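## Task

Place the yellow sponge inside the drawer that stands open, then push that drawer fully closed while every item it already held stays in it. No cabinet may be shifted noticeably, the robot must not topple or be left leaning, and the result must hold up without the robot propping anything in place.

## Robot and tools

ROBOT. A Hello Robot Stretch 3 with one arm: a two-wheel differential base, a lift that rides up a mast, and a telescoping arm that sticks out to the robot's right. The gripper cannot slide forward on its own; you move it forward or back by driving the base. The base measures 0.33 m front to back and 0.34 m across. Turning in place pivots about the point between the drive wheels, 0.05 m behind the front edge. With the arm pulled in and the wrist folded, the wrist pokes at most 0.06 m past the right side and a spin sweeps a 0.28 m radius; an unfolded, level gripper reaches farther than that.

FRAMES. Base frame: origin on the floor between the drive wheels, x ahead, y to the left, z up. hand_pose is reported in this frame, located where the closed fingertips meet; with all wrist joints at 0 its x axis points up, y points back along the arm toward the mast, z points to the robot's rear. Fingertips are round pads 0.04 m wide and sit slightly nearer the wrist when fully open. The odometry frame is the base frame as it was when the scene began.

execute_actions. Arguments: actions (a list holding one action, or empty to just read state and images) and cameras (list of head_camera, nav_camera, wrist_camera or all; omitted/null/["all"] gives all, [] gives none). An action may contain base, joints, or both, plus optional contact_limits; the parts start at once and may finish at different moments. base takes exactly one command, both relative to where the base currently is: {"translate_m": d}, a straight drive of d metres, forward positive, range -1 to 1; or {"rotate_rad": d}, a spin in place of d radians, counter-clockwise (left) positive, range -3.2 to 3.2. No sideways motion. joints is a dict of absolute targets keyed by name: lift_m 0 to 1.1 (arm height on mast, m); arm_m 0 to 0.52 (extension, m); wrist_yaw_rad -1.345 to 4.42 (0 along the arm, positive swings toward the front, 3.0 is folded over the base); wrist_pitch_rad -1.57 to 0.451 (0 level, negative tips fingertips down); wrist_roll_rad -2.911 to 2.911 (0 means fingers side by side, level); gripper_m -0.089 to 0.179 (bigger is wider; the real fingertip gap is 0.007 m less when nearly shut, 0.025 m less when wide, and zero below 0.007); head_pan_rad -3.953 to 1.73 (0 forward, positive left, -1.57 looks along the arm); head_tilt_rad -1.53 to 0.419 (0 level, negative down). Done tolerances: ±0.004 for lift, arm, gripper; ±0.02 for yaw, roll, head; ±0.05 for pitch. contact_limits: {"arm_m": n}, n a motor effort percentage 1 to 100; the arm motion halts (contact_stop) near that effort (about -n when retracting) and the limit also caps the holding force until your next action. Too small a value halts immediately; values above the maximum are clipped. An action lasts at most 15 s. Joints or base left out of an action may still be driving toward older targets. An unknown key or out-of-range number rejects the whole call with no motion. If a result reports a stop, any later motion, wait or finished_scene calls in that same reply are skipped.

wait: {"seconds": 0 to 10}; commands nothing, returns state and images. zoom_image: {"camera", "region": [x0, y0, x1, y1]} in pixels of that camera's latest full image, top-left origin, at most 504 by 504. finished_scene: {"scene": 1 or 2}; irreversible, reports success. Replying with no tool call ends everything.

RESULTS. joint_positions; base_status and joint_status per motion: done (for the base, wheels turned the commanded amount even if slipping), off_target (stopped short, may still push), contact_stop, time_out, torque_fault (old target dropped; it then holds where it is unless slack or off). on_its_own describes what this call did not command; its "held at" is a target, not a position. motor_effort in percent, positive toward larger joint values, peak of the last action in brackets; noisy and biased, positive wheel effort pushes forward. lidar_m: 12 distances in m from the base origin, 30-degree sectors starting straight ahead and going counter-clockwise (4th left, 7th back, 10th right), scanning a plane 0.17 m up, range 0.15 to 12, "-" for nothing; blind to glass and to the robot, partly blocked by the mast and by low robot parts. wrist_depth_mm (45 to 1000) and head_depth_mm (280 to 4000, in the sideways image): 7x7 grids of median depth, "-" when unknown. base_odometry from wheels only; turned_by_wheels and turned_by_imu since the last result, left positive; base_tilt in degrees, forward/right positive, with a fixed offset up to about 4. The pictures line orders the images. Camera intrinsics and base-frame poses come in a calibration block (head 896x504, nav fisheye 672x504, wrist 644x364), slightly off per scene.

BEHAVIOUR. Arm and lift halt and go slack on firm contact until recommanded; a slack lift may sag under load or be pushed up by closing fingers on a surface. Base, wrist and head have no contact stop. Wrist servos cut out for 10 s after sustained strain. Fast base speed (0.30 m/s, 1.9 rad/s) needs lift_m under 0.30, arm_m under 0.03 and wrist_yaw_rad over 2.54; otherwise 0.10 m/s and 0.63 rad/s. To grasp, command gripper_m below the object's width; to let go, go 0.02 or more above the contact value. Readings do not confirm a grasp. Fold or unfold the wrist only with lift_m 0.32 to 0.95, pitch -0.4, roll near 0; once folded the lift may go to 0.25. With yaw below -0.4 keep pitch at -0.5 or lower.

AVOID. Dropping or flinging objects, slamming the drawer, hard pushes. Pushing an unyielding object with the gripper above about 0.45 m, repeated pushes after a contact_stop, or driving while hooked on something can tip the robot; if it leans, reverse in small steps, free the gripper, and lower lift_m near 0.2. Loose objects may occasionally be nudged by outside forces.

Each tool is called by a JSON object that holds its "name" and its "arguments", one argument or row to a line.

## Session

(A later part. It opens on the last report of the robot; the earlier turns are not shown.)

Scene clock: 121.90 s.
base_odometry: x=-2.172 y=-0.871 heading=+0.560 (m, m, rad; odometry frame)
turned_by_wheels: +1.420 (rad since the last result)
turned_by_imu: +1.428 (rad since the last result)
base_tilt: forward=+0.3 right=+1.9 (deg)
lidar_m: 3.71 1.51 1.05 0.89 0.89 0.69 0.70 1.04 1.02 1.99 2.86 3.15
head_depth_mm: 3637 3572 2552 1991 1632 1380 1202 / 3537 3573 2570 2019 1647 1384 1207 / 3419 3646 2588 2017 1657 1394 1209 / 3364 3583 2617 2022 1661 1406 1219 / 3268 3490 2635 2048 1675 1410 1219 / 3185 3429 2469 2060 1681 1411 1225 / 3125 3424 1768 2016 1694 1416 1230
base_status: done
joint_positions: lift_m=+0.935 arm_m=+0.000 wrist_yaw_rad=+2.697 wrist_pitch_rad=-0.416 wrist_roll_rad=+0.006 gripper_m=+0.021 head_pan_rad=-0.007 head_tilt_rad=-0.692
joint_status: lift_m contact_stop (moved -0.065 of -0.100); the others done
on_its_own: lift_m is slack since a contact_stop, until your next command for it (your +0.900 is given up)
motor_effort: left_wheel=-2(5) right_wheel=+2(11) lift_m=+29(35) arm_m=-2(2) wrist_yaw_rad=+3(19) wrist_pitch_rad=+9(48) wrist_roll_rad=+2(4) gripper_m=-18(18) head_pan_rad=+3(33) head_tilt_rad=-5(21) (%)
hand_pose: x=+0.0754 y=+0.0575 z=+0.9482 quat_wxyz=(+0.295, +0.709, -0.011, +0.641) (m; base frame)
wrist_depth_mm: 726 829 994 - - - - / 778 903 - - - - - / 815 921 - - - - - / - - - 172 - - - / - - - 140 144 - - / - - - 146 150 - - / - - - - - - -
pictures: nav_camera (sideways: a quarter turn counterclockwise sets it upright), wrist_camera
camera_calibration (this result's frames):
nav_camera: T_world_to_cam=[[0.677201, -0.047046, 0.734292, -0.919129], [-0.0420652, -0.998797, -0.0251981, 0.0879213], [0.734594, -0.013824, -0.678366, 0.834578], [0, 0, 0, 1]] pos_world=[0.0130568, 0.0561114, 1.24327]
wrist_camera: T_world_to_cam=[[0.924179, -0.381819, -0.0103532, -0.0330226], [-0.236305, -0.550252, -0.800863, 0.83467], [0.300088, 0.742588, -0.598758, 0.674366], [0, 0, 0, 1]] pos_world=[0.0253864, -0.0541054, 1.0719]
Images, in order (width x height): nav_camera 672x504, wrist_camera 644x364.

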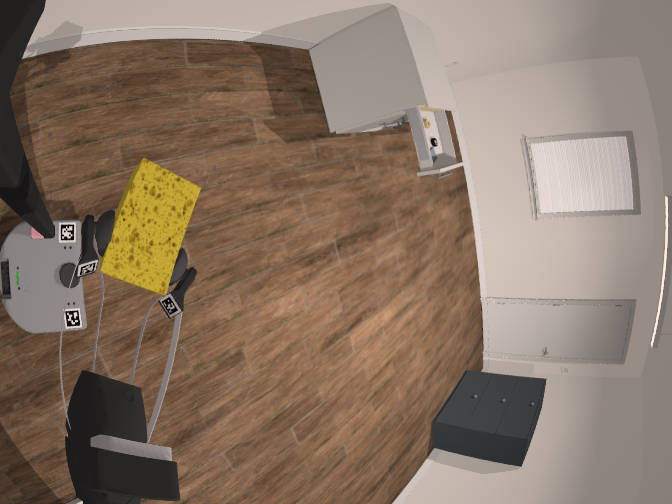

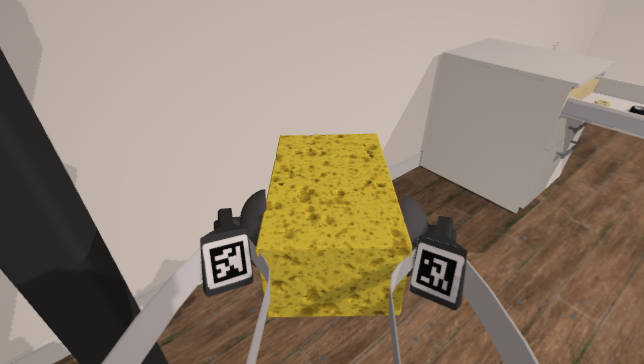

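{"name": "execute_actions", "arguments": {
  "actions": [
    {"base":{"translate_m":0.8},"joints":{"lift_m":0.285}}
  ]
}}

Scene clock: 132.60 s.
base_odometry: x=-1.494 y=-0.446 heading=+0.560 (m, m, rad; odometry frame)
turned_by_wheels: +0.000 (rad since the last result)
turned_by_imu: +0.006 (rad since the last result)
base_tilt: forward=+0.3 right=+1.7 (deg)
lidar_m: 2.96 1.10 0.88 1.11 1.11 1.28 1.48 1.49 2.05 2.13 2.64 2.53
head_depth_mm: 2837 3123 2556 1994 1633 1383 1198 / 2794 3117 2561 2001 1639 1389 1207 / 2719 3043 2598 2029 1656 1396 1210 / 2648 2948 2594 2022 1661 1402 1215 / 2600 2878 2656 2049 1680 1411 1228 / 2514 2806 2682 2079 1688 1420 1225 / 2450 2734 2679 2076 1692 1429 1234
base_status: done
joint_positions: lift_m=+0.285 arm_m=+0.000 wrist_yaw_rad=+2.698 wrist_pitch_rad=-0.417 wrist_roll_rad=+0.006 gripper_m=+0.021 head_pan_rad=-0.007 head_tilt_rad=-0.692
joint_status: all done
motor_effort: left_wheel=-2(5) right_wheel=+3(12) lift_m=+22(26) arm_m=-2(3) wrist_yaw_rad=+3(4) wrist_pitch_rad=+11(10) wrist_roll_rad=+2(2) gripper_m=-18(17) head_pan_rad=+3(3) head_tilt_rad=-5(6) (%)
hand_pose: x=+0.0752 y=+0.0574 z=+0.2982 quat_wxyz=(+0.296, +0.709, -0.010, +0.640) (m; base frame)
wrist_depth_mm: 899 - - - 907 - - / 964 - - - - - - / 957 968 961 927 931 921 946 / - 745 748 171 712 740 747 / - 606 589 140 144 609 606 / - 531 - 146 150 515 510 / 460 - - 442 445 446 448
pictures: head_camera (sideways: a quarter turn clockwise sets it upright), nav_camera (sideways: a quarter turn counterclockwise sets it upright), wrist_camera
camera_calibration (this result's frames):
head_camera: T_world_to_cam=[[-0.624848, 0.0442642, -0.779491, 1.04033], [-0.00858748, 0.997942, 0.063553, -0.0757856], [0.7807, 0.0464048, -0.623181, 0.764363], [0, 0, 0, 1]] pos_world=[0.0526595, -0.00588996, 1.29208]
nav_camera: T_world_to_cam=[[0.677588, -0.0469414, 0.733942, -0.918674], [-0.0419201, -0.998804, -0.02518, 0.0878969], [0.734246, -0.0137052, -0.678745, 0.835075], [0, 0, 0, 1]] pos_world=[0.0130176, 0.0561128, 1.24327]
wrist_camera: T_world_to_cam=[[0.924429, -0.381211, -0.0104389, -0.0396183], [-0.236492, -0.551584, -0.799892, 0.313787], [0.29917, 0.741912, -0.600053, 0.285821], [0, 0, 0, 1]] pos_world=[0.0253236, -0.0540767, 0.42209]
Images, in order (width x height): head_camera 896x504, nav_camera 672x504, wrist_camera 644x364.

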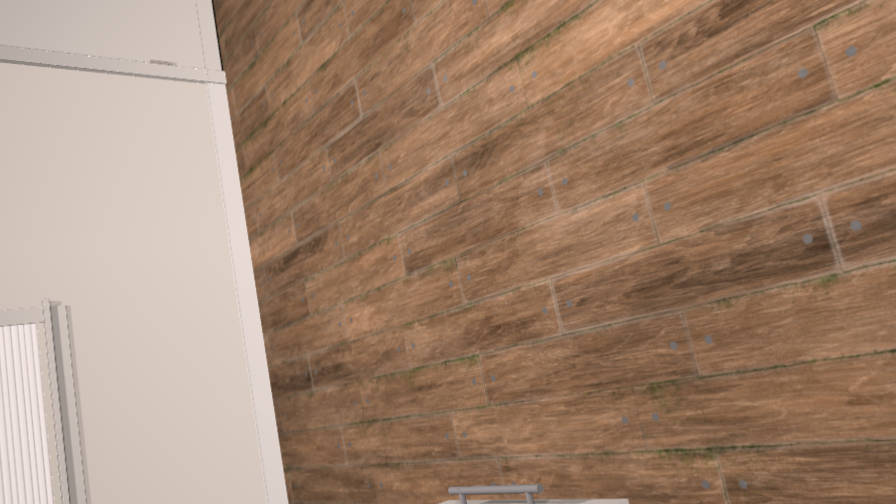

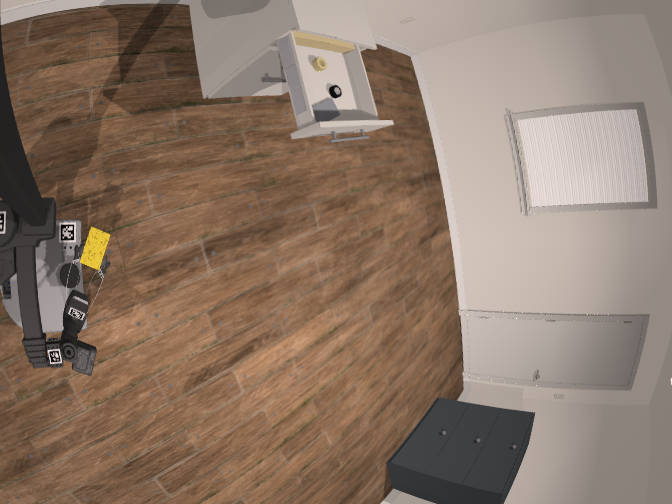

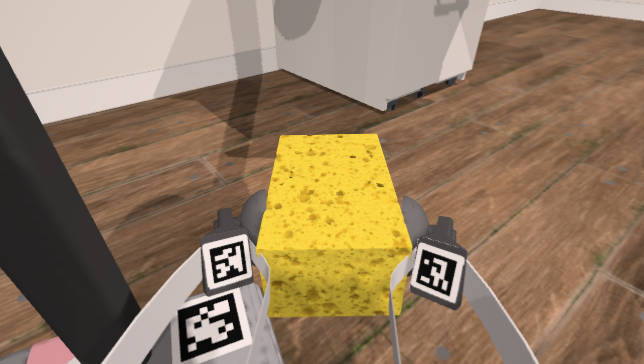

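{"name": "execute_actions", "arguments": {
  "actions": [
    {"base":{"translate_m":0.96}}
  ],
  "cameras": []
}}

{"name": "execute_actions", "arguments": {
  "actions": [
    {"base":{"rotate_rad":-2.9},"joints":{"head_pan_rad":-1.57,"head_tilt_rad":-0.9}}
  ],
  "cameras": ["head_camera","nav_camera"]
}}

Scene clock: 145.37 s.
base_odometry: x=-0.681 y=+0.063 heading=+0.560 (m, m, rad; odometry frame)
turned_by_wheels: +0.000 (rad since the last result)
turned_by_imu: +0.005 (rad since the last result)
base_tilt: forward=+0.3 right=+1.8 (deg)
lidar_m: 2.04 2.03 1.62 0.79 0.79 1.58 2.43 2.30 2.52 2.38 1.93 2.15
head_depth_mm: 1965 2183 2412 1989 1628 1378 1205 / 1903 2143 2367 2006 1641 1393 1205 / 1855 2078 2317 2028 1654 1394 1209 / 1829 2047 2274 2026 1662 1405 1217 / 1776 1980 2210 2038 1670 1410 1220 / 1730 1928 2145 2059 1679 1420 1227 / 1699 1870 2099 2088 1687 1429 1234
base_status: done
joint_positions: lift_m=+0.285 arm_m=+0.000 wrist_yaw_rad=+2.698 wrist_pitch_rad=-0.417 wrist_roll_rad=+0.006 gripper_m=+0.021 head_pan_rad=-0.007 head_tilt_rad=-0.692
joint_status: not commanded
motor_effort: left_wheel=-2(5) right_wheel=+3(12) lift_m=+22(21) arm_m=-3(3) wrist_yaw_rad=+2(2) wrist_pitch_rad=+10(10) wrist_roll_rad=+1(2) gripper_m=-16(17) head_pan_rad=+3(3) head_tilt_rad=-5(5) (%)
hand_pose: x=+0.0752 y=+0.0574 z=+0.2982 quat_wxyz=(+0.296, +0.709, -0.010, +0.640) (m; base frame)
wrist_depth_mm: 648 746 - - - - - / 690 776 - - - - - / 749 864 965 946 929 943 933 / - 760 742 171 706 731 747 / - 609 599 139 145 602 609 / - 536 - 146 150 519 513 / 457 - - 444 445 446 444
pictures: none
No camera images: the call's "cameras" was empty. Leave "cameras" out to get every camera's image.

Scene clock: 148.40 s.
base_odometry: x=-0.681 y=+0.063 heading=-2.340 (m, m, rad; odometry frame)
turned_by_wheels: -2.900 (rad since the last result)
turned_by_imu: -2.905 (rad since the last result)
base_tilt: forward=+0.3 right=+1.8 (deg)
lidar_m: 2.30 2.52 2.47 1.93 1.94 2.12 2.03 2.00 1.44 0.79 0.81 1.92
head_depth_mm: 1254 1457 1713 1619 1368 1254 1121 / 1259 1195 1018 954 865 1262 1144 / 1265 1165 1041 972 831 1268 1158 / 1266 1179 1047 979 832 1275 1144 / 1269 1222 1035 968 865 1284 1145 / 1269 1469 1734 1681 1422 1284 1150 / 1271 1470 1730 1689 1464 1288 1156
base_status: done
joint_positions: lift_m=+0.285 arm_m=+0.000 wrist_yaw_rad=+2.698 wrist_pitch_rad=-0.417 wrist_roll_rad=+0.006 gripper_m=+0.021 head_pan_rad=-1.563 head_tilt_rad=-0.889
joint_status: all done
motor_effort: left_wheel=+1(8) right_wheel=-3(8) lift_m=+22(21) arm_m=-3(3) wrist_yaw_rad=+2(2) wrist_pitch_rad=+10(11) wrist_roll_rad=+1(1) gripper_m=-17(17) head_pan_rad=-3(34) head_tilt_rad=-7(26) (%)
hand_pose: x=+0.0752 y=+0.0574 z=+0.2982 quat_wxyz=(+0.296, +0.709, -0.010, +0.640) (m; base frame)
wrist_depth_mm: - - - - - - - / - - - - - - - / 940 963 950 960 957 942 940 / - 730 736 171 715 739 724 / - 612 602 140 144 607 610 / - 532 - 146 150 510 515 / 460 - - 449 450 452 450
pictures: head_camera (sideways: a quarter turn clockwise sets it upright), nav_camera (sideways: a quarter turn counterclockwise sets it upright)
camera_calibration (this result's frames):
head_camera: T_world_to_cam=[[0.0341605, 0.765786, -0.642188, 0.857375], [0.997809, 0.0103008, 0.0653607, -0.0842615], [0.0566673, -0.643013, -0.763756, 0.951614], [0, 0, 0, 1]] pos_world=[0.000863075, -0.0437972, 1.2829]
nav_camera: T_world_to_cam=[[-0.0361488, -0.808634, 0.587201, -0.723111], [-0.999338, 0.0317099, -0.0178527, 0.0841923], [-0.00418377, -0.587457, -0.809244, 1.00928], [0, 0, 0, 1]] pos_world=[0.0622196, 0.00550956, 1.24287]
Images, in order (width x height): head_camera 896x504, nav_camera 672x504.

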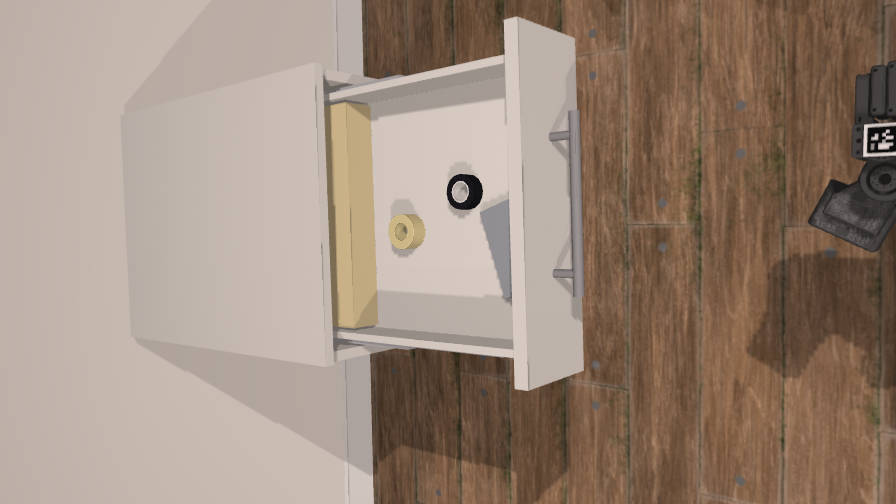

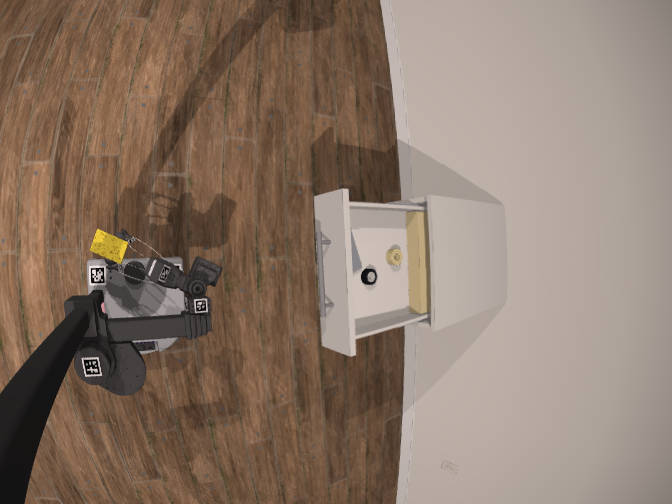

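{"name": "execute_actions", "arguments": {
  "actions": [
    {"base":{"translate_m":-0.1},"joints":{"lift_m":0.78}}
  ],
  "cameras": []
}}

{"name": "execute_actions", "arguments": {
  "actions": [
    {"joints":{"wrist_yaw_rad":0,"wrist_pitch_rad":-0.65,"arm_m":0.1}}
  ],
  "cameras": []
}}

{"name": "execute_actions", "arguments": {
  "actions": [
    {"joints":{"arm_m":0.335,"lift_m":0.73}}
  ]
}}

Scene clock: 167.97 s.
base_odometry: x=-0.611 y=+0.135 heading=-2.340 (m, m, rad; odometry frame)
turned_by_wheels: +0.000 (rad since the last result)
turned_by_imu: +0.002 (rad since the last result)
base_tilt: forward=+0.3 right=+1.8 (deg)
lidar_m: 2.40 2.59 2.47 1.90 1.94 2.02 1.93 2.00 1.45 0.80 0.82 1.92
head_depth_mm: 1255 1454 1707 1635 1420 - 1107 / 1265 1461 1715 1631 1392 - 1114 / 1266 1173 1023 958 841 - - / 1269 1176 1051 981 807 - 1160 / 1269 1188 1048 987 838 1282 1141 / 1269 1280 1046 970 871 1291 1151 / 1272 1468 1728 1690 1412 1291 1151
base_status: done
joint_positions: lift_m=+0.780 arm_m=+0.000 wrist_yaw_rad=+2.698 wrist_pitch_rad=-0.417 wrist_roll_rad=+0.006 gripper_m=+0.021 head_pan_rad=-1.563 head_tilt_rad=-0.889
joint_status: all done
motor_effort: left_wheel=+1(6) right_wheel=-3(13) lift_m=+37(40) arm_m=-4(3) wrist_yaw_rad=+2(3) wrist_pitch_rad=+10(10) wrist_roll_rad=+1(2) gripper_m=-16(18) head_pan_rad=-2(3) head_tilt_rad=-7(7) (%)
hand_pose: x=+0.0751 y=+0.0574 z=+0.7924 quat_wxyz=(+0.296, +0.709, -0.010, +0.640) (m; base frame)
wrist_depth_mm: - - - - - - - / - - - - - - - / - - - - - - - / - - - 171 - - - / - - - 140 144 - - / - - - 146 150 - - / - - 982 985 993 - -
pictures: none
No camera images: the call's "cameras" was empty. Leave "cameras" out to get every camera's image.

Scene clock: 170.33 s.
base_odometry: x=-0.611 y=+0.135 heading=-2.340 (m, m, rad; odometry frame)
turned_by_wheels: +0.000 (rad since the last result)
turned_by_imu: +0.001 (rad since the last result)
base_tilt: forward=+0.3 right=+1.8 (deg)
lidar_m: 2.40 2.59 2.47 1.90 1.93 2.02 1.93 1.99 1.44 0.79 0.82 1.93
head_depth_mm: 1264 1457 1714 1695 - 1232 1123 / 1260 1457 1712 1704 - 1240 1128 / 1267 1175 1023 995 - 1254 1135 / 1267 1181 1049 984 841 1275 1135 / 1268 1186 1046 984 837 1274 1145 / 1268 1276 1047 970 868 1290 1148 / 1273 1466 1736 1683 1411 1294 1157
base_status: not commanded
joint_positions: lift_m=+0.780 arm_m=+0.100 wrist_yaw_rad=+0.003 wrist_pitch_rad=-0.662 wrist_roll_rad=+0.007 gripper_m=+0.021 head_pan_rad=-1.563 head_tilt_rad=-0.889
joint_status: all done
motor_effort: left_wheel=+1(1) right_wheel=-3(3) lift_m=+37(37) arm_m=+3(6) wrist_yaw_rad=-6(6) wrist_pitch_rad=+7(10) wrist_roll_rad=+1(1) gripper_m=-17(17) head_pan_rad=-2(3) head_tilt_rad=-7(7) (%)
hand_pose: x=-0.0210 y=-0.4320 z=+0.7419 quat_wxyz=(+0.667, +0.230, -0.670, -0.230) (m; base frame)
wrist_depth_mm: - 574 542 536 - - - / - 586 586 567 - - - / - 560 581 566 - - - / - 484 498 170 - - - / 414 432 419 140 144 - - / 337 331 345 146 150 966 961 / 900 856 837 845 858 865 862
pictures: none
No camera images: the call's "cameras" was empty. Leave "cameras" out to get every camera's image.

Scene clock: 173.30 s.
base_odometry: x=-0.611 y=+0.135 heading=-2.340 (m, m, rad; odometry frame)
turned_by_wheels: +0.000 (rad since the last result)
turned_by_imu: +0.001 (rad since the last result)
base_tilt: forward=+0.3 right=+1.8 (deg)
lidar_m: 2.40 2.60 2.48 1.91 1.93 2.02 1.93 1.99 1.44 0.80 0.81 1.93
head_depth_mm: 1261 1452 1668 - 1416 1246 1126 / 1264 1452 - 1596 1394 1257 1132 / 1263 1171 - 956 872 1262 1131 / 1264 1178 1048 984 839 1272 1136 / 1267 1186 1047 990 839 1280 1145 / 1272 1279 1050 974 870 1286 1151 / 1268 1469 1730 1683 1413 1293 1154
base_status: not commanded
joint_positions: lift_m=+0.730 arm_m=+0.335 wrist_yaw_rad=+0.002 wrist_pitch_rad=-0.663 wrist_roll_rad=+0.007 gripper_m=+0.021 head_pan_rad=-1.563 head_tilt_rad=-0.889
joint_status: all done
motor_effort: left_wheel=+1(1) right_wheel=-3(3) lift_m=+22(34) arm_m=+4(4) wrist_yaw_rad=-2(5) wrist_pitch_rad=+8(8) wrist_roll_rad=+1(2) gripper_m=-17(17) head_pan_rad=-2(2) head_tilt_rad=-7(6) (%)
hand_pose: x=-0.0212 y=-0.6667 z=+0.6922 quat_wxyz=(+0.667, +0.230, -0.670, -0.231) (m; base frame)
wrist_depth_mm: 852 429 427 429 793 814 820 / 361 354 352 351 902 917 938 / 315 310 311 297 336 - - / 379 383 379 172 - - - / 364 382 348 140 144 983 - / 336 338 329 146 150 897 866 / 307 306 306 302 768 791 806
pictures: head_camera (sideways: a quarter turn clockwise sets it upright), nav_camera (sideways: a quarter turn counterclockwise sets it upright), wrist_camera
camera_calibration (this result's frames):
head_camera: T_world_to_cam=[[0.0343002, 0.765779, -0.642188, 0.857375], [0.99781, 0.0101187, 0.0653607, -0.0842615], [0.05655, -0.643024, -0.763756, 0.951615], [0, 0, 0, 1]] pos_world=[0.000855082, -0.0437962, 1.2829]
nav_camera: T_world_to_cam=[[-0.0362964, -0.808627, 0.587201, -0.72311], [-0.999332, 0.0318923, -0.0178527, 0.0841923], [-0.00429098, -0.587457, -0.809244, 1.00928], [0, 0, 0, 1]] pos_world=[0.0622206, 0.00549931, 1.24287]
wrist_camera: T_world_to_cam=[[-0.998478, -0.049963, -0.0233354, -0.0334852], [-0.0241393, 0.776495, -0.629661, 0.978874], [0.0495795, -0.62814, -0.776519, 0.291834], [0, 0, 0, 1]] pos_world=[-0.0242739, -0.578451, 0.842192]
Images, in order (width x height): head_camera 896x504, nav_camera 672x504, wrist_camera 644x364.

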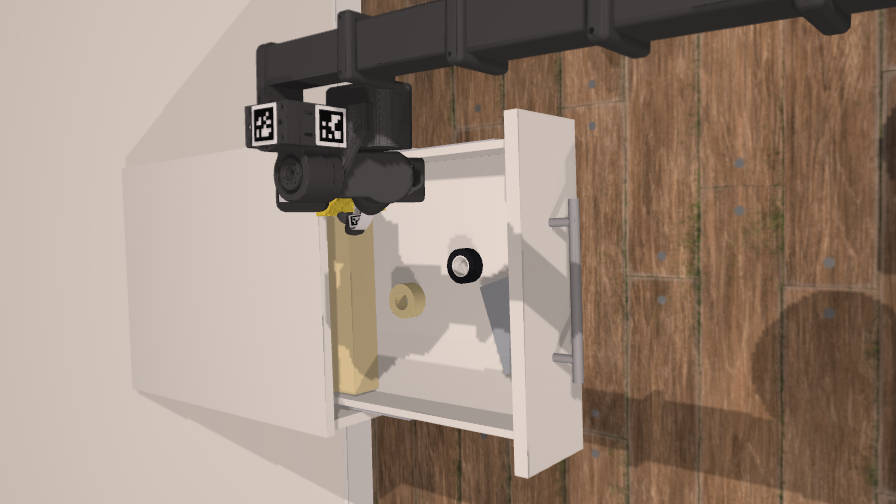

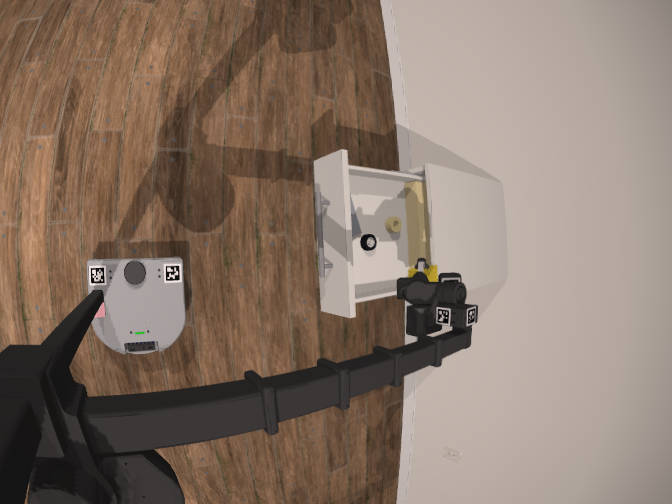

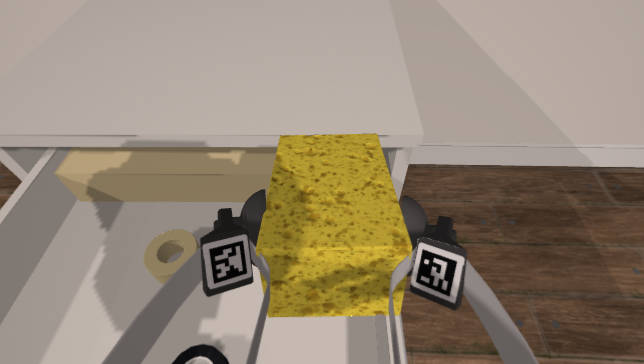

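{"name": "execute_actions", "arguments": {
  "actions": [
    {"base":{"translate_m":0.04},"joints":{"arm_m":0.40,"wrist_pitch_rad":-0.9}}
  ],
  "cameras": ["wrist_camera","head_camera"]
}}

{"name": "execute_actions", "arguments": {
  "actions": [
    {"joints":{"lift_m":0.70}}
  ],
  "cameras": ["wrist_camera","head_camera"]
}}

Scene clock: 187.93 s.
base_odometry: x=-0.639 y=+0.106 heading=-2.340 (m, m, rad; odometry frame)
turned_by_wheels: +0.000 (rad since the last result)
turned_by_imu: +0.002 (rad since the last result)
base_tilt: forward=+0.2 right=+1.8 (deg)
lidar_m: 2.36 2.57 2.49 1.91 1.93 2.06 1.97 2.01 1.45 0.79 0.82 1.93
head_depth_mm: 1260 1450 1668 - 1416 1255 1129 / 1260 1392 - 1533 1350 1258 1131 / 1260 1201 - 957 835 1267 1131 / 1266 1176 1046 982 838 1270 1140 / 1265 1187 1046 987 835 1284 1142 / 1268 1401 1072 1060 868 1286 1154 / 1270 1470 1731 1692 1469 1291 1155
base_status: done
joint_positions: lift_m=+0.730 arm_m=+0.400 wrist_yaw_rad=+0.002 wrist_pitch_rad=-0.908 wrist_roll_rad=+0.007 gripper_m=+0.021 head_pan_rad=-1.563 head_tilt_rad=-0.889
joint_status: all done
motor_effort: left_wheel=+1(5) right_wheel=-3(5) lift_m=+22(22) arm_m=+4(4) wrist_yaw_rad=-4(2) wrist_pitch_rad=+5(7) wrist_roll_rad=+1(1) gripper_m=-18(18) head_pan_rad=-2(2) head_tilt_rad=-7(7) (%)
hand_pose: x=-0.0214 y=-0.6833 z=+0.6522 quat_wxyz=(+0.634, +0.310, -0.637, -0.311) (m; base frame)
wrist_depth_mm: 258 257 253 250 246 837 883 / 241 239 237 235 234 972 - / 318 320 317 303 308 - 998 / 323 340 335 171 283 923 958 / 312 314 289 140 144 860 850 / 292 295 286 146 150 800 817 / 277 275 270 270 267 751 755
pictures: head_camera (sideways: a quarter turn clockwise sets it upright), wrist_camera
camera_calibration (this result's frames):
head_camera: T_world_to_cam=[[0.0343001, 0.765779, -0.642188, 0.857375], [0.99781, 0.0101189, 0.0653607, -0.0842615], [0.0565501, -0.643024, -0.763756, 0.951615], [0, 0, 0, 1]] pos_world=[0.000855092, -0.0437962, 1.2829]
wrist_camera: T_world_to_cam=[[-0.9985, -0.0426882, -0.0342798, -0.0232601], [-0.0241971, 0.905755, -0.423111, 0.920238], [0.0491109, -0.421647, -0.905429, 0.475482], [0, 0, 0, 1]] pos_world=[-0.0243094, -0.634017, 0.819081]
Images, in order (width x height): head_camera 896x504, wrist_camera 644x364.

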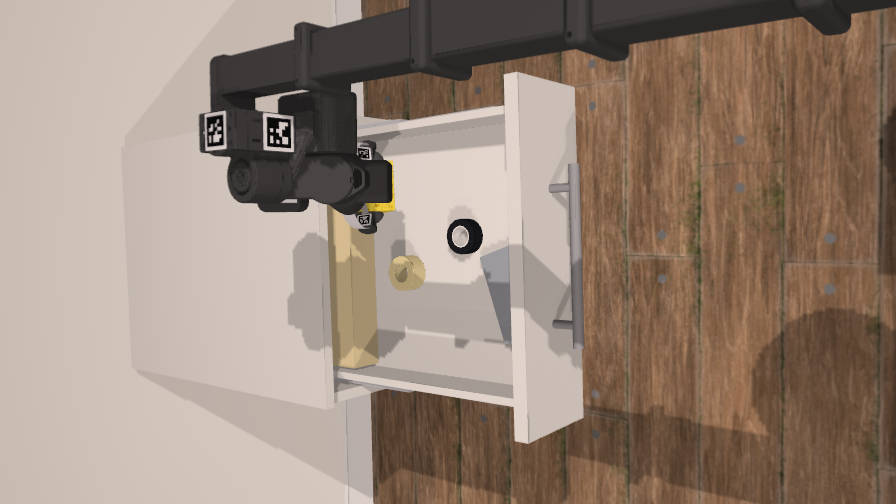

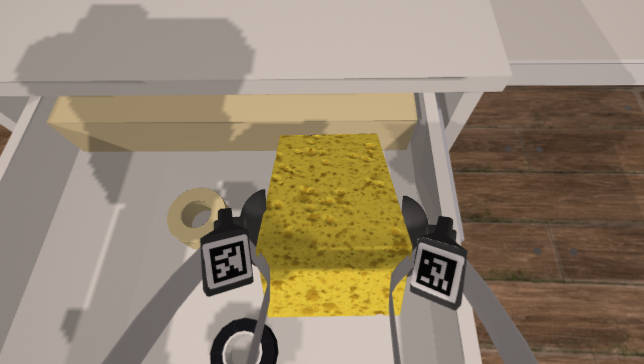

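Scene clock: 189.00 s.
base_odometry: x=-0.639 y=+0.106 heading=-2.340 (m, m, rad; odometry frame)
turned_by_wheels: +0.000 (rad since the last result)
turned_by_imu: +0.000 (rad since the last result)
base_tilt: forward=+0.3 right=+1.8 (deg)
lidar_m: 2.36 2.56 2.48 1.91 1.93 2.06 1.98 2.00 1.44 0.79 0.82 1.93
head_depth_mm: 1259 1455 1672 - - 1235 1128 / 1266 1423 - 1013 1348 1257 1127 / 1260 1168 - 959 837 1265 1134 / 1261 1176 1049 985 837 1270 1137 / 1268 1189 1048 990 835 1276 1144 / 1264 1403 1076 1063 870 1283 1151 / 1271 1468 1732 1699 1461 1292 1158
base_status: not commanded
joint_positions: lift_m=+0.700 arm_m=+0.400 wrist_yaw_rad=+0.002 wrist_pitch_rad=-0.909 wrist_roll_rad=+0.007 gripper_m=+0.021 head_pan_rad=-1.563 head_tilt_rad=-0.889
joint_status: all done
motor_effort: left_wheel=+1(1) right_wheel=-3(3) lift_m=+21(22) arm_m=+4(4) wrist_yaw_rad=-2(3) wrist_pitch_rad=+5(5) wrist_roll_rad=+1(1) gripper_m=-17(18) head_pan_rad=-2(2) head_tilt_rad=-6(7) (%)
hand_pose: x=-0.0214 y=-0.6832 z=+0.6222 quat_wxyz=(+0.634, +0.310, -0.637, -0.311) (m; base frame)
wrist_depth_mm: 212 211 208 206 203 205 873 / 287 285 282 279 277 995 989 / 304 318 315 290 290 952 932 / 304 304 301 171 253 882 893 / 285 279 261 140 145 815 822 / 266 263 256 146 150 766 758 / 249 247 238 244 243 455 718
pictures: head_camera (sideways: a quarter turn clockwise sets it upright), wrist_camera
camera_calibration (this result's frames):
head_camera: T_world_to_cam=[[0.0343003, 0.765779, -0.642188, 0.857375], [0.99781, 0.0101186, 0.0653607, -0.0842615], [0.0565499, -0.643024, -0.763756, 0.951615], [0, 0, 0, 1]] pos_world=[0.000855077, -0.0437962, 1.2829]
wrist_camera: T_world_to_cam=[[-0.9985, -0.0426613, -0.0343113, -0.024247], [-0.0241973, 0.906081, -0.422412, 0.907143], [0.0491095, -0.420948, -0.905754, 0.448983], [0, 0, 0, 1]] pos_world=[-0.0243096, -0.633981, 0.789024]
Images, in order (width x height): head_camera 896x504, wrist_camera 644x364.

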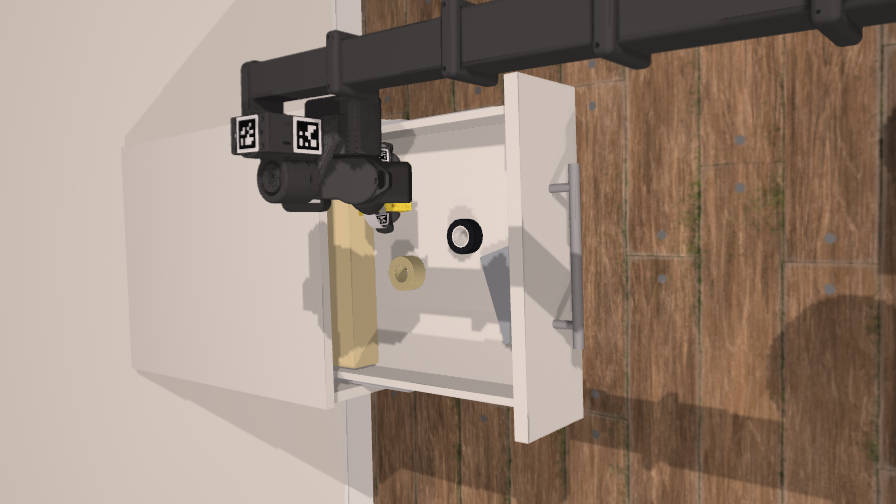

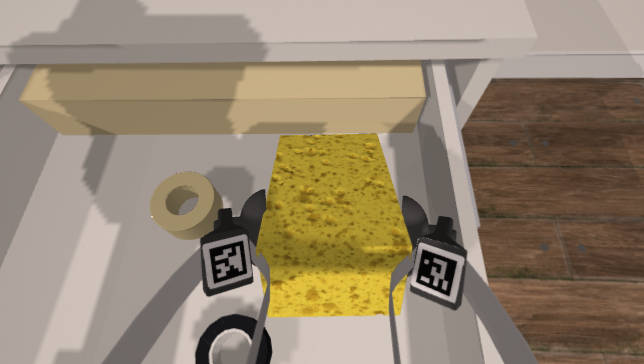

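{"name": "execute_actions", "arguments": {
  "actions": [
    {"base":{"translate_m":0.01},"joints":{"lift_m":0.65,"arm_m":0.425}}
  ],
  "cameras": ["wrist_camera","head_camera"]
}}

Scene clock: 195.93 s.
base_odometry: x=-0.646 y=+0.099 heading=-2.340 (m, m, rad; odometry frame)
turned_by_wheels: +0.000 (rad since the last result)
turned_by_imu: +0.001 (rad since the last result)
base_tilt: forward=+0.2 right=+1.9 (deg)
lidar_m: 2.35 2.57 2.48 1.92 1.93 2.07 1.99 2.00 1.44 0.79 0.82 1.92
head_depth_mm: 1256 1449 1711 1660 - - 1128 / 1264 1394 - 951 1350 1264 1129 / 1265 1164 1028 954 836 1265 1134 / 1266 1175 1046 984 834 1273 1139 / 1269 1190 1043 986 834 1279 1143 / 1266 1438 1616 1608 865 1287 1150 / 1271 1468 1727 1686 1459 1293 1151
base_status: done
joint_positions: lift_m=+0.650 arm_m=+0.425 wrist_yaw_rad=+0.002 wrist_pitch_rad=-0.908 wrist_roll_rad=+0.007 gripper_m=+0.021 head_pan_rad=-1.563 head_tilt_rad=-0.889
joint_status: all done
motor_effort: left_wheel=+1(3) right_wheel=-3(7) lift_m=+21(23) arm_m=+4(5) wrist_yaw_rad=-2(3) wrist_pitch_rad=+4(5) wrist_roll_rad=+1(2) gripper_m=-17(17) head_pan_rad=-2(2) head_tilt_rad=-7(7) (%)
hand_pose: x=-0.0214 y=-0.7082 z=+0.5722 quat_wxyz=(+0.634, +0.310, -0.637, -0.311) (m; base frame)
wrist_depth_mm: 238 235 231 231 228 191 852 / 230 231 229 228 223 217 945 / 264 261 260 250 251 227 879 / 249 245 243 169 238 207 833 / 231 222 208 140 144 176 770 / 217 215 210 146 151 163 718 / 202 200 199 198 196 177 670
pictures: head_camera (sideways: a quarter turn clockwise sets it upright), wrist_camera
camera_calibration (this result's frames):
head_camera: T_world_to_cam=[[0.0343004, 0.765779, -0.642188, 0.857375], [0.99781, 0.0101185, 0.0653607, -0.0842615], [0.0565498, -0.643024, -0.763756, 0.951615], [0, 0, 0, 1]] pos_world=[0.000855072, -0.0437962, 1.2829]
wrist_camera: T_world_to_cam=[[-0.9985, -0.0426701, -0.0342976, -0.027043], [-0.0241956, 0.905948, -0.422697, 0.908835], [0.0491083, -0.421234, -0.905622, 0.392949], [0, 0, 0, 1]] pos_world=[-0.0243097, -0.658988, 0.739098]
Images, in order (width x height): head_camera 896x504, wrist_camera 644x364.

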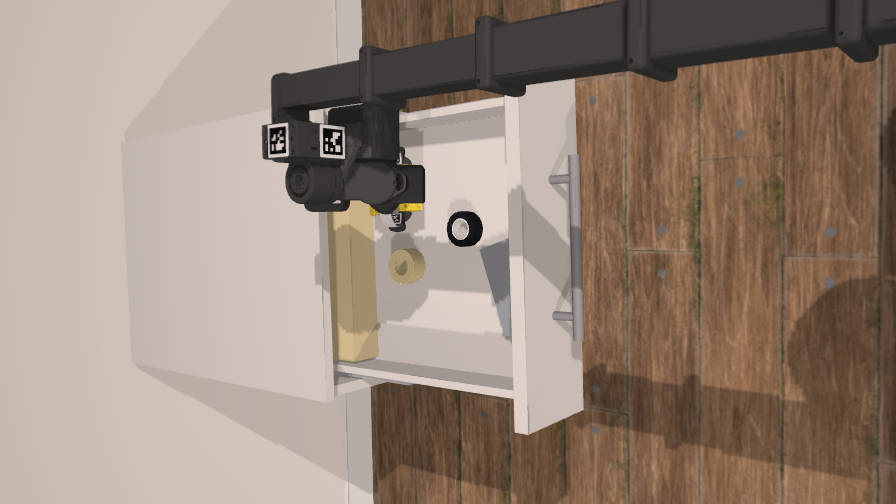

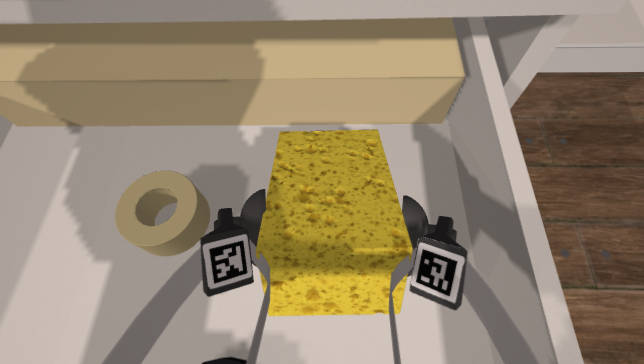

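{"name": "execute_actions", "arguments": {
  "actions": [
    {"joints":{"lift_m":0.64}}
  ],
  "cameras": []
}}

{"name": "execute_actions", "arguments": {
  "actions": [
    {"joints":{"gripper_m":0.092}}
  ],
  "cameras": ["wrist_camera"]
}}

{"name": "execute_actions", "arguments": {
  "actions": [
    {"joints":{"lift_m":0.77}}
  ],
  "cameras": ["wrist_camera"]
}}

{"name": "execute_actions", "arguments": {
  "actions": [
    {"joints":{"arm_m":0.05,"gripper_m":0.0}}
  ],
  "cameras": ["head_camera"]
}}

Scene clock: 206.87 s.
base_odometry: x=-0.646 y=+0.099 heading=-2.340 (m, m, rad; odometry frame)
turned_by_wheels: +0.000 (rad since the last result)
turned_by_imu: +0.001 (rad since the last result)
base_tilt: forward=+0.2 right=+1.7 (deg)
lidar_m: 2.35 2.56 2.47 1.92 1.93 2.07 1.98 2.00 1.44 0.79 0.82 1.92
head_depth_mm: 1260 1452 1705 1661 - - - / 1268 1396 - 953 1352 1261 1129 / 1262 1166 1026 956 835 1271 1134 / 1267 1177 1045 981 836 1275 1145 / 1269 1187 1043 986 834 1276 1146 / 1271 1437 1605 1597 869 1284 1150 / 1269 1474 1732 1684 1463 1289 1155
base_status: not commanded
joint_positions: lift_m=+0.640 arm_m=+0.425 wrist_yaw_rad=+0.002 wrist_pitch_rad=-0.902 wrist_roll_rad=+0.007 gripper_m=+0.021 head_pan_rad=-1.563 head_tilt_rad=-0.889
joint_status: all done
motor_effort: left_wheel=+1(1) right_wheel=-4(3) lift_m=+19(20) arm_m=+4(4) wrist_yaw_rad=-2(3) wrist_pitch_rad=+1(5) wrist_roll_rad=+1(1) gripper_m=-17(18) head_pan_rad=-2(2) head_tilt_rad=-7(7) (%)
hand_pose: x=-0.0214 y=-0.7095 z=+0.5631 quat_wxyz=(+0.635, +0.308, -0.638, -0.309) (m; base frame)
wrist_depth_mm: 231 229 226 228 225 208 846 / 223 221 219 218 215 207 951 / 255 254 250 195 245 206 887 / 239 219 234 163 228 190 812 / 222 206 206 140 141 176 763 / 206 206 200 148 155 164 694 / 193 192 191 189 188 173 641
pictures: none
No camera images: the call's "cameras" was empty. Leave "cameras" out to get every camera's image.

Scene clock: 208.07 s.
base_odometry: x=-0.646 y=+0.099 heading=-2.340 (m, m, rad; odometry frame)
turned_by_wheels: +0.000 (rad since the last result)
turned_by_imu: +0.000 (rad since the last result)
base_tilt: forward=+0.3 right=+1.8 (deg)
lidar_m: 2.35 2.56 2.47 1.92 1.94 2.08 1.99 2.01 1.44 0.79 0.81 1.92
head_depth_mm: 1258 1452 1718 1663 - - - / 1260 1386 - 951 1345 1259 1129 / 1262 1167 1025 953 835 1267 1135 / 1265 1179 1045 983 835 1271 1141 / 1273 1187 1044 988 833 1277 1144 / 1269 1439 1612 1609 869 1284 1150 / 1272 1466 1734 1688 1465 1295 1154
base_status: not commanded
joint_positions: lift_m=+0.640 arm_m=+0.425 wrist_yaw_rad=+0.002 wrist_pitch_rad=-0.907 wrist_roll_rad=+0.007 gripper_m=+0.092 head_pan_rad=-1.563 head_tilt_rad=-0.889
joint_status: all done
motor_effort: left_wheel=+1(1) right_wheel=-3(2) lift_m=+20(21) arm_m=+4(4) wrist_yaw_rad=-3(3) wrist_pitch_rad=+3(4) wrist_roll_rad=+1(1) gripper_m=+1(91) head_pan_rad=-2(2) head_tilt_rad=-7(7) (%)
hand_pose: x=-0.0214 y=-0.7086 z=+0.5624 quat_wxyz=(+0.634, +0.309, -0.637, -0.311) (m; base frame)
wrist_depth_mm: 232 229 229 226 223 206 822 / 221 222 219 219 217 209 944 / 252 250 249 195 246 206 888 / 236 217 234 180 226 190 808 / 220 201 217 167 208 163 750 / 204 204 199 159 194 153 697 / 193 190 190 188 188 184 643
pictures: wrist_camera
camera_calibration (this result's frames):
wrist_camera: T_world_to_cam=[[-0.9985, -0.0427289, -0.0342312, -0.027472], [-0.0241965, 0.905253, -0.424182, 0.90536], [0.0491128, -0.422718, -0.90493, 0.382487], [0, 0, 0, 1]] pos_world=[-0.0243093, -0.65907, 0.729221]
Images, in order (width x height): wrist_camera 644x364.

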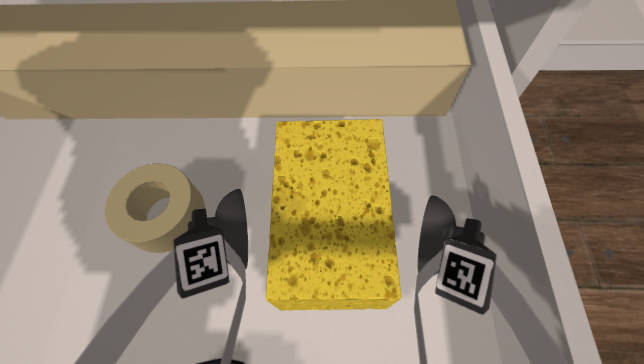

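Scene clock: 210.07 s.
base_odometry: x=-0.646 y=+0.099 heading=-2.340 (m, m, rad; odometry frame)
turned_by_wheels: +0.000 (rad since the last result)
turned_by_imu: +0.001 (rad since the last result)
base_tilt: forward=+0.4 right=+1.8 (deg)
lidar_m: 2.35 2.56 2.49 1.91 1.94 2.07 1.99 2.00 1.44 0.79 0.81 1.93
head_depth_mm: 1258 1425 - - 1394 1253 1129 / 1260 - 1722 1037 1350 1255 1130 / 1262 1244 1048 961 836 1265 1137 / 1266 1177 1047 980 836 1272 1140 / 1273 1186 1047 989 833 1279 1143 / 1264 1437 1612 1602 869 1286 1146 / 1273 1466 1741 1683 1459 1287 1152
base_status: not commanded
joint_positions: lift_m=+0.770 arm_m=+0.425 wrist_yaw_rad=+0.002 wrist_pitch_rad=-0.907 wrist_roll_rad=+0.007 gripper_m=+0.092 head_pan_rad=-1.563 head_tilt_rad=-0.889
joint_status: all done
motor_effort: left_wheel=+1(1) right_wheel=-3(3) lift_m=+37(40) arm_m=+4(5) wrist_yaw_rad=-4(3) wrist_pitch_rad=+4(5) wrist_roll_rad=+1(1) gripper_m=+0(2) head_pan_rad=-2(2) head_tilt_rad=-7(7) (%)
hand_pose: x=-0.0214 y=-0.7084 z=+0.6916 quat_wxyz=(+0.634, +0.310, -0.637, -0.311) (m; base frame)
wrist_depth_mm: 318 315 313 307 304 828 837 / 289 286 283 279 278 954 - / 268 267 265 261 259 - - / 353 361 359 358 333 946 967 / 336 356 351 310 351 887 875 / 317 335 325 285 323 834 837 / 308 310 310 302 302 777 793
pictures: wrist_camera
camera_calibration (this result's frames):
wrist_camera: T_world_to_cam=[[-0.9985, -0.0427034, -0.0342611, -0.0230046], [-0.0241966, 0.905563, -0.423522, 0.95979], [0.0491114, -0.422058, -0.905238, 0.500148], [0, 0, 0, 1]] pos_world=[-0.0243094, -0.659041, 0.858457]
Images, in order (width x height): wrist_camera 644x364.

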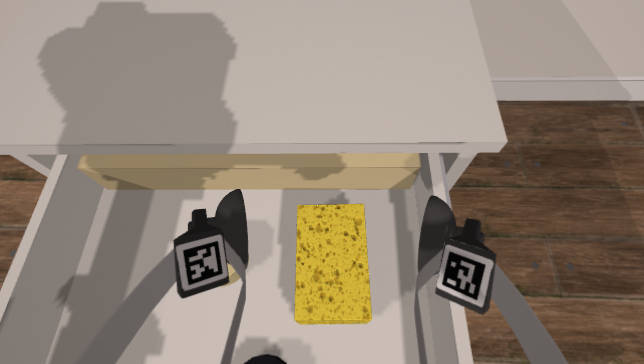

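Scene clock: 214.03 s.
base_odometry: x=-0.646 y=+0.099 heading=-2.340 (m, m, rad; odometry frame)
turned_by_wheels: +0.000 (rad since the last result)
turned_by_imu: +0.001 (rad since the last result)
base_tilt: forward=+0.3 right=+1.8 (deg)
lidar_m: 2.35 2.55 2.48 1.92 1.94 2.07 1.98 2.01 1.44 0.79 0.81 1.92
head_depth_mm: 1259 1447 1718 1627 - - 1124 / 1259 1389 1074 1035 - - 1127 / 1264 1166 1014 962 - - 1136 / 1264 1182 1046 984 837 1273 1139 / 1263 1191 1047 989 834 1281 1144 / 1273 1444 1612 1609 869 1287 1151 / 1273 1468 1728 1692 1467 1292 1152
base_status: not commanded
joint_positions: lift_m=+0.770 arm_m=+0.050 wrist_yaw_rad=+0.002 wrist_pitch_rad=-0.908 wrist_roll_rad=+0.007 gripper_m=+0.000 head_pan_rad=-1.563 head_tilt_rad=-0.889
joint_status: all done
motor_effort: left_wheel=+1(2) right_wheel=-3(3) lift_m=+38(37) arm_m=-3(3) wrist_yaw_rad=-3(3) wrist_pitch_rad=+5(4) wrist_roll_rad=+1(1) gripper_m=-2(94) head_pan_rad=-2(3) head_tilt_rad=-7(7) (%)
hand_pose: x=-0.0214 y=-0.3340 z=+0.6916 quat_wxyz=(+0.634, +0.310, -0.637, -0.311) (m; base frame)
wrist_depth_mm: - 501 499 477 484 - - / - 428 451 448 432 - - / - 333 332 326 330 - - / - 975 982 953 954 - 969 / 911 930 917 - 919 896 900 / 913 865 861 840 840 832 848 / 814 815 792 793 806 799 784
pictures: head_camera (sideways: a quarter turn clockwise sets it upright)
camera_calibration (this result's frames):
head_camera: T_world_to_cam=[[0.0343005, 0.765779, -0.642188, 0.857375], [0.99781, 0.0101183, 0.0653607, -0.0842615], [0.0565497, -0.643024, -0.763756, 0.951615], [0, 0, 0, 1]] pos_world=[0.000855066, -0.0437962, 1.2829]
Images, in order (width x height): head_camera 896x504.

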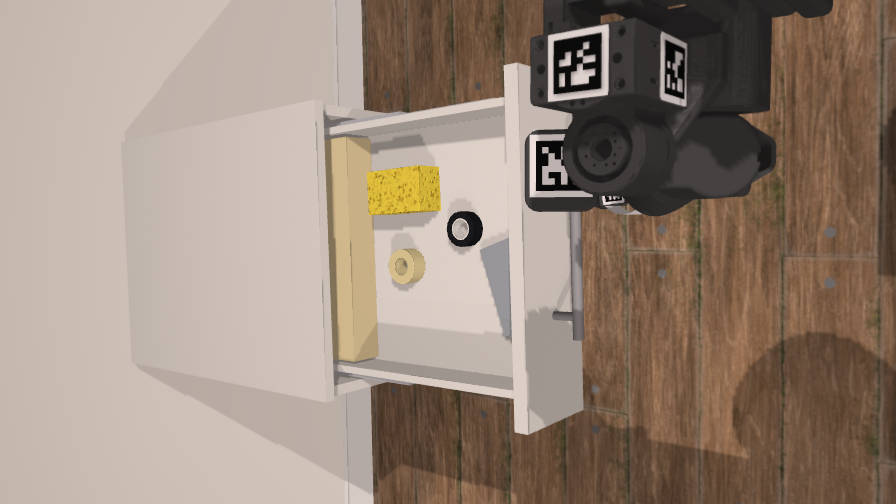

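{"name": "execute_actions", "arguments": {
  "actions": [
    {"base":{"translate_m":0.065},"joints":{"arm_m":0.0,"wrist_pitch_rad":-0.3,"lift_m":0.545,"gripper_m":-0.01}}
  ]
}}

Scene clock: 224.60 s.
base_odometry: x=-0.691 y=+0.053 heading=-2.340 (m, m, rad; odometry frame)
turned_by_wheels: +0.000 (rad since the last result)
turned_by_imu: +0.002 (rad since the last result)
base_tilt: forward=+0.3 right=+1.8 (deg)
lidar_m: 2.28 2.50 2.48 1.93 1.93 2.14 2.05 2.00 1.44 0.79 1.43 1.92
head_depth_mm: 1261 1456 1712 1594 1347 1256 - / 1262 1160 1007 963 831 1258 - / 1258 1167 1039 965 799 - - / 1263 1180 1042 982 831 1271 1137 / 1268 1227 1041 989 864 1281 1147 / 1265 1460 1740 1671 1430 1287 1150 / 1267 1465 1731 1692 1461 1293 1152
base_status: done
joint_positions: lift_m=+0.545 arm_m=+0.000 wrist_yaw_rad=+0.002 wrist_pitch_rad=-0.321 wrist_roll_rad=+0.007 gripper_m=-0.010 head_pan_rad=-1.563 head_tilt_rad=-0.889
joint_status: all done
motor_effort: left_wheel=+1(5) right_wheel=-2(4) lift_m=+21(34) arm_m=-3(6) wrist_yaw_rad=-2(3) wrist_pitch_rad=+12(13) wrist_roll_rad=+1(1) gripper_m=-5(54) head_pan_rad=-2(2) head_tilt_rad=-7(7) (%)
hand_pose: x=-0.0211 y=-0.3809 z=+0.5804 quat_wxyz=(+0.696, +0.113, -0.700, -0.113) (m; base frame)
wrist_depth_mm: - - 684 703 679 - - / - - 567 566 555 - - / 246 240 239 236 235 235 235 / - 261 255 256 252 255 264 / - 289 286 - 282 284 - / 936 929 947 793 916 960 943 / 772 788 800 791 792 797 810
pictures: head_camera (sideways: a quarter turn clockwise sets it upright), nav_camera (sideways: a quarter turn counterclockwise sets it upright), wrist_camera
camera_calibration (this result's frames):
head_camera: T_world_to_cam=[[0.0343009, 0.765779, -0.642188, 0.857375], [0.99781, 0.0101179, 0.0653607, -0.0842615], [0.0565494, -0.643024, -0.763756, 0.951615], [0, 0, 0, 1]] pos_world=[0.000855045, -0.0437962, 1.2829]
nav_camera: T_world_to_cam=[[-0.036297, -0.808627, 0.587201, -0.72311], [-0.999332, 0.0318931, -0.0178527, 0.0841923], [-0.00429147, -0.587457, -0.809244, 1.00928], [0, 0, 0, 1]] pos_world=[0.0622206, 0.00549927, 1.24287]
wrist_camera: T_world_to_cam=[[-0.998455, -0.0552676, -0.00573519, -0.0339085], [-0.0238643, 0.519748, -0.853986, 0.718951], [0.0501786, -0.85253, -0.520264, 0.150298], [0, 0, 0, 1]] pos_world=[-0.0242405, -0.247414, 0.691975]
Images, in order (width x height): head_camera 896x504, nav_camera 672x504, wrist_camera 644x364.

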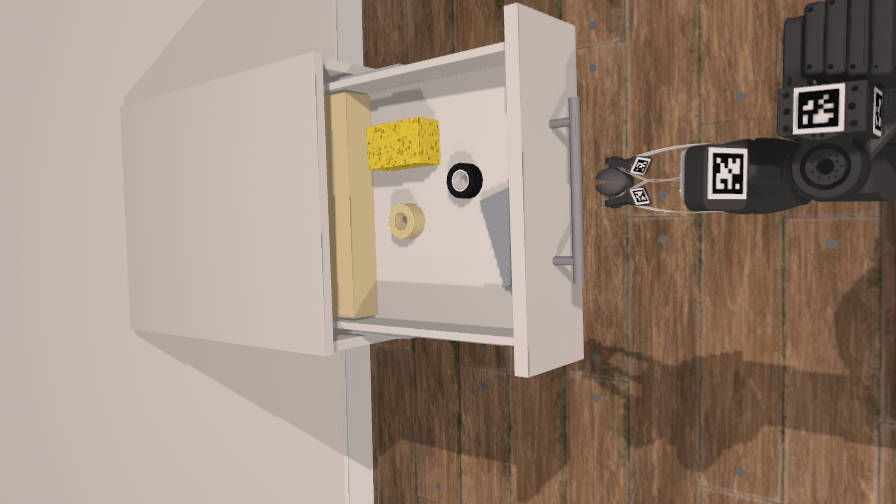

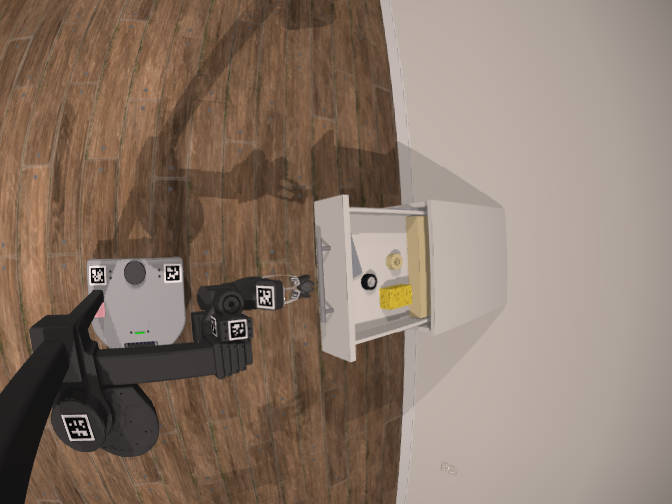

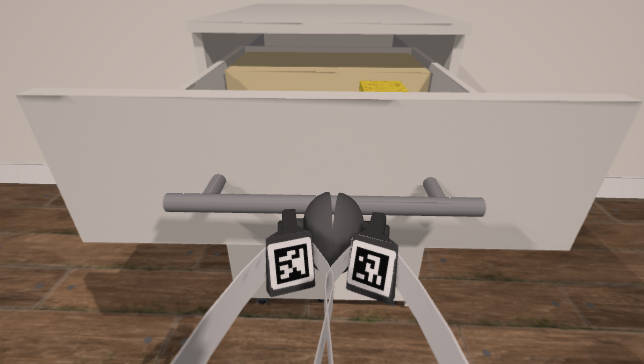

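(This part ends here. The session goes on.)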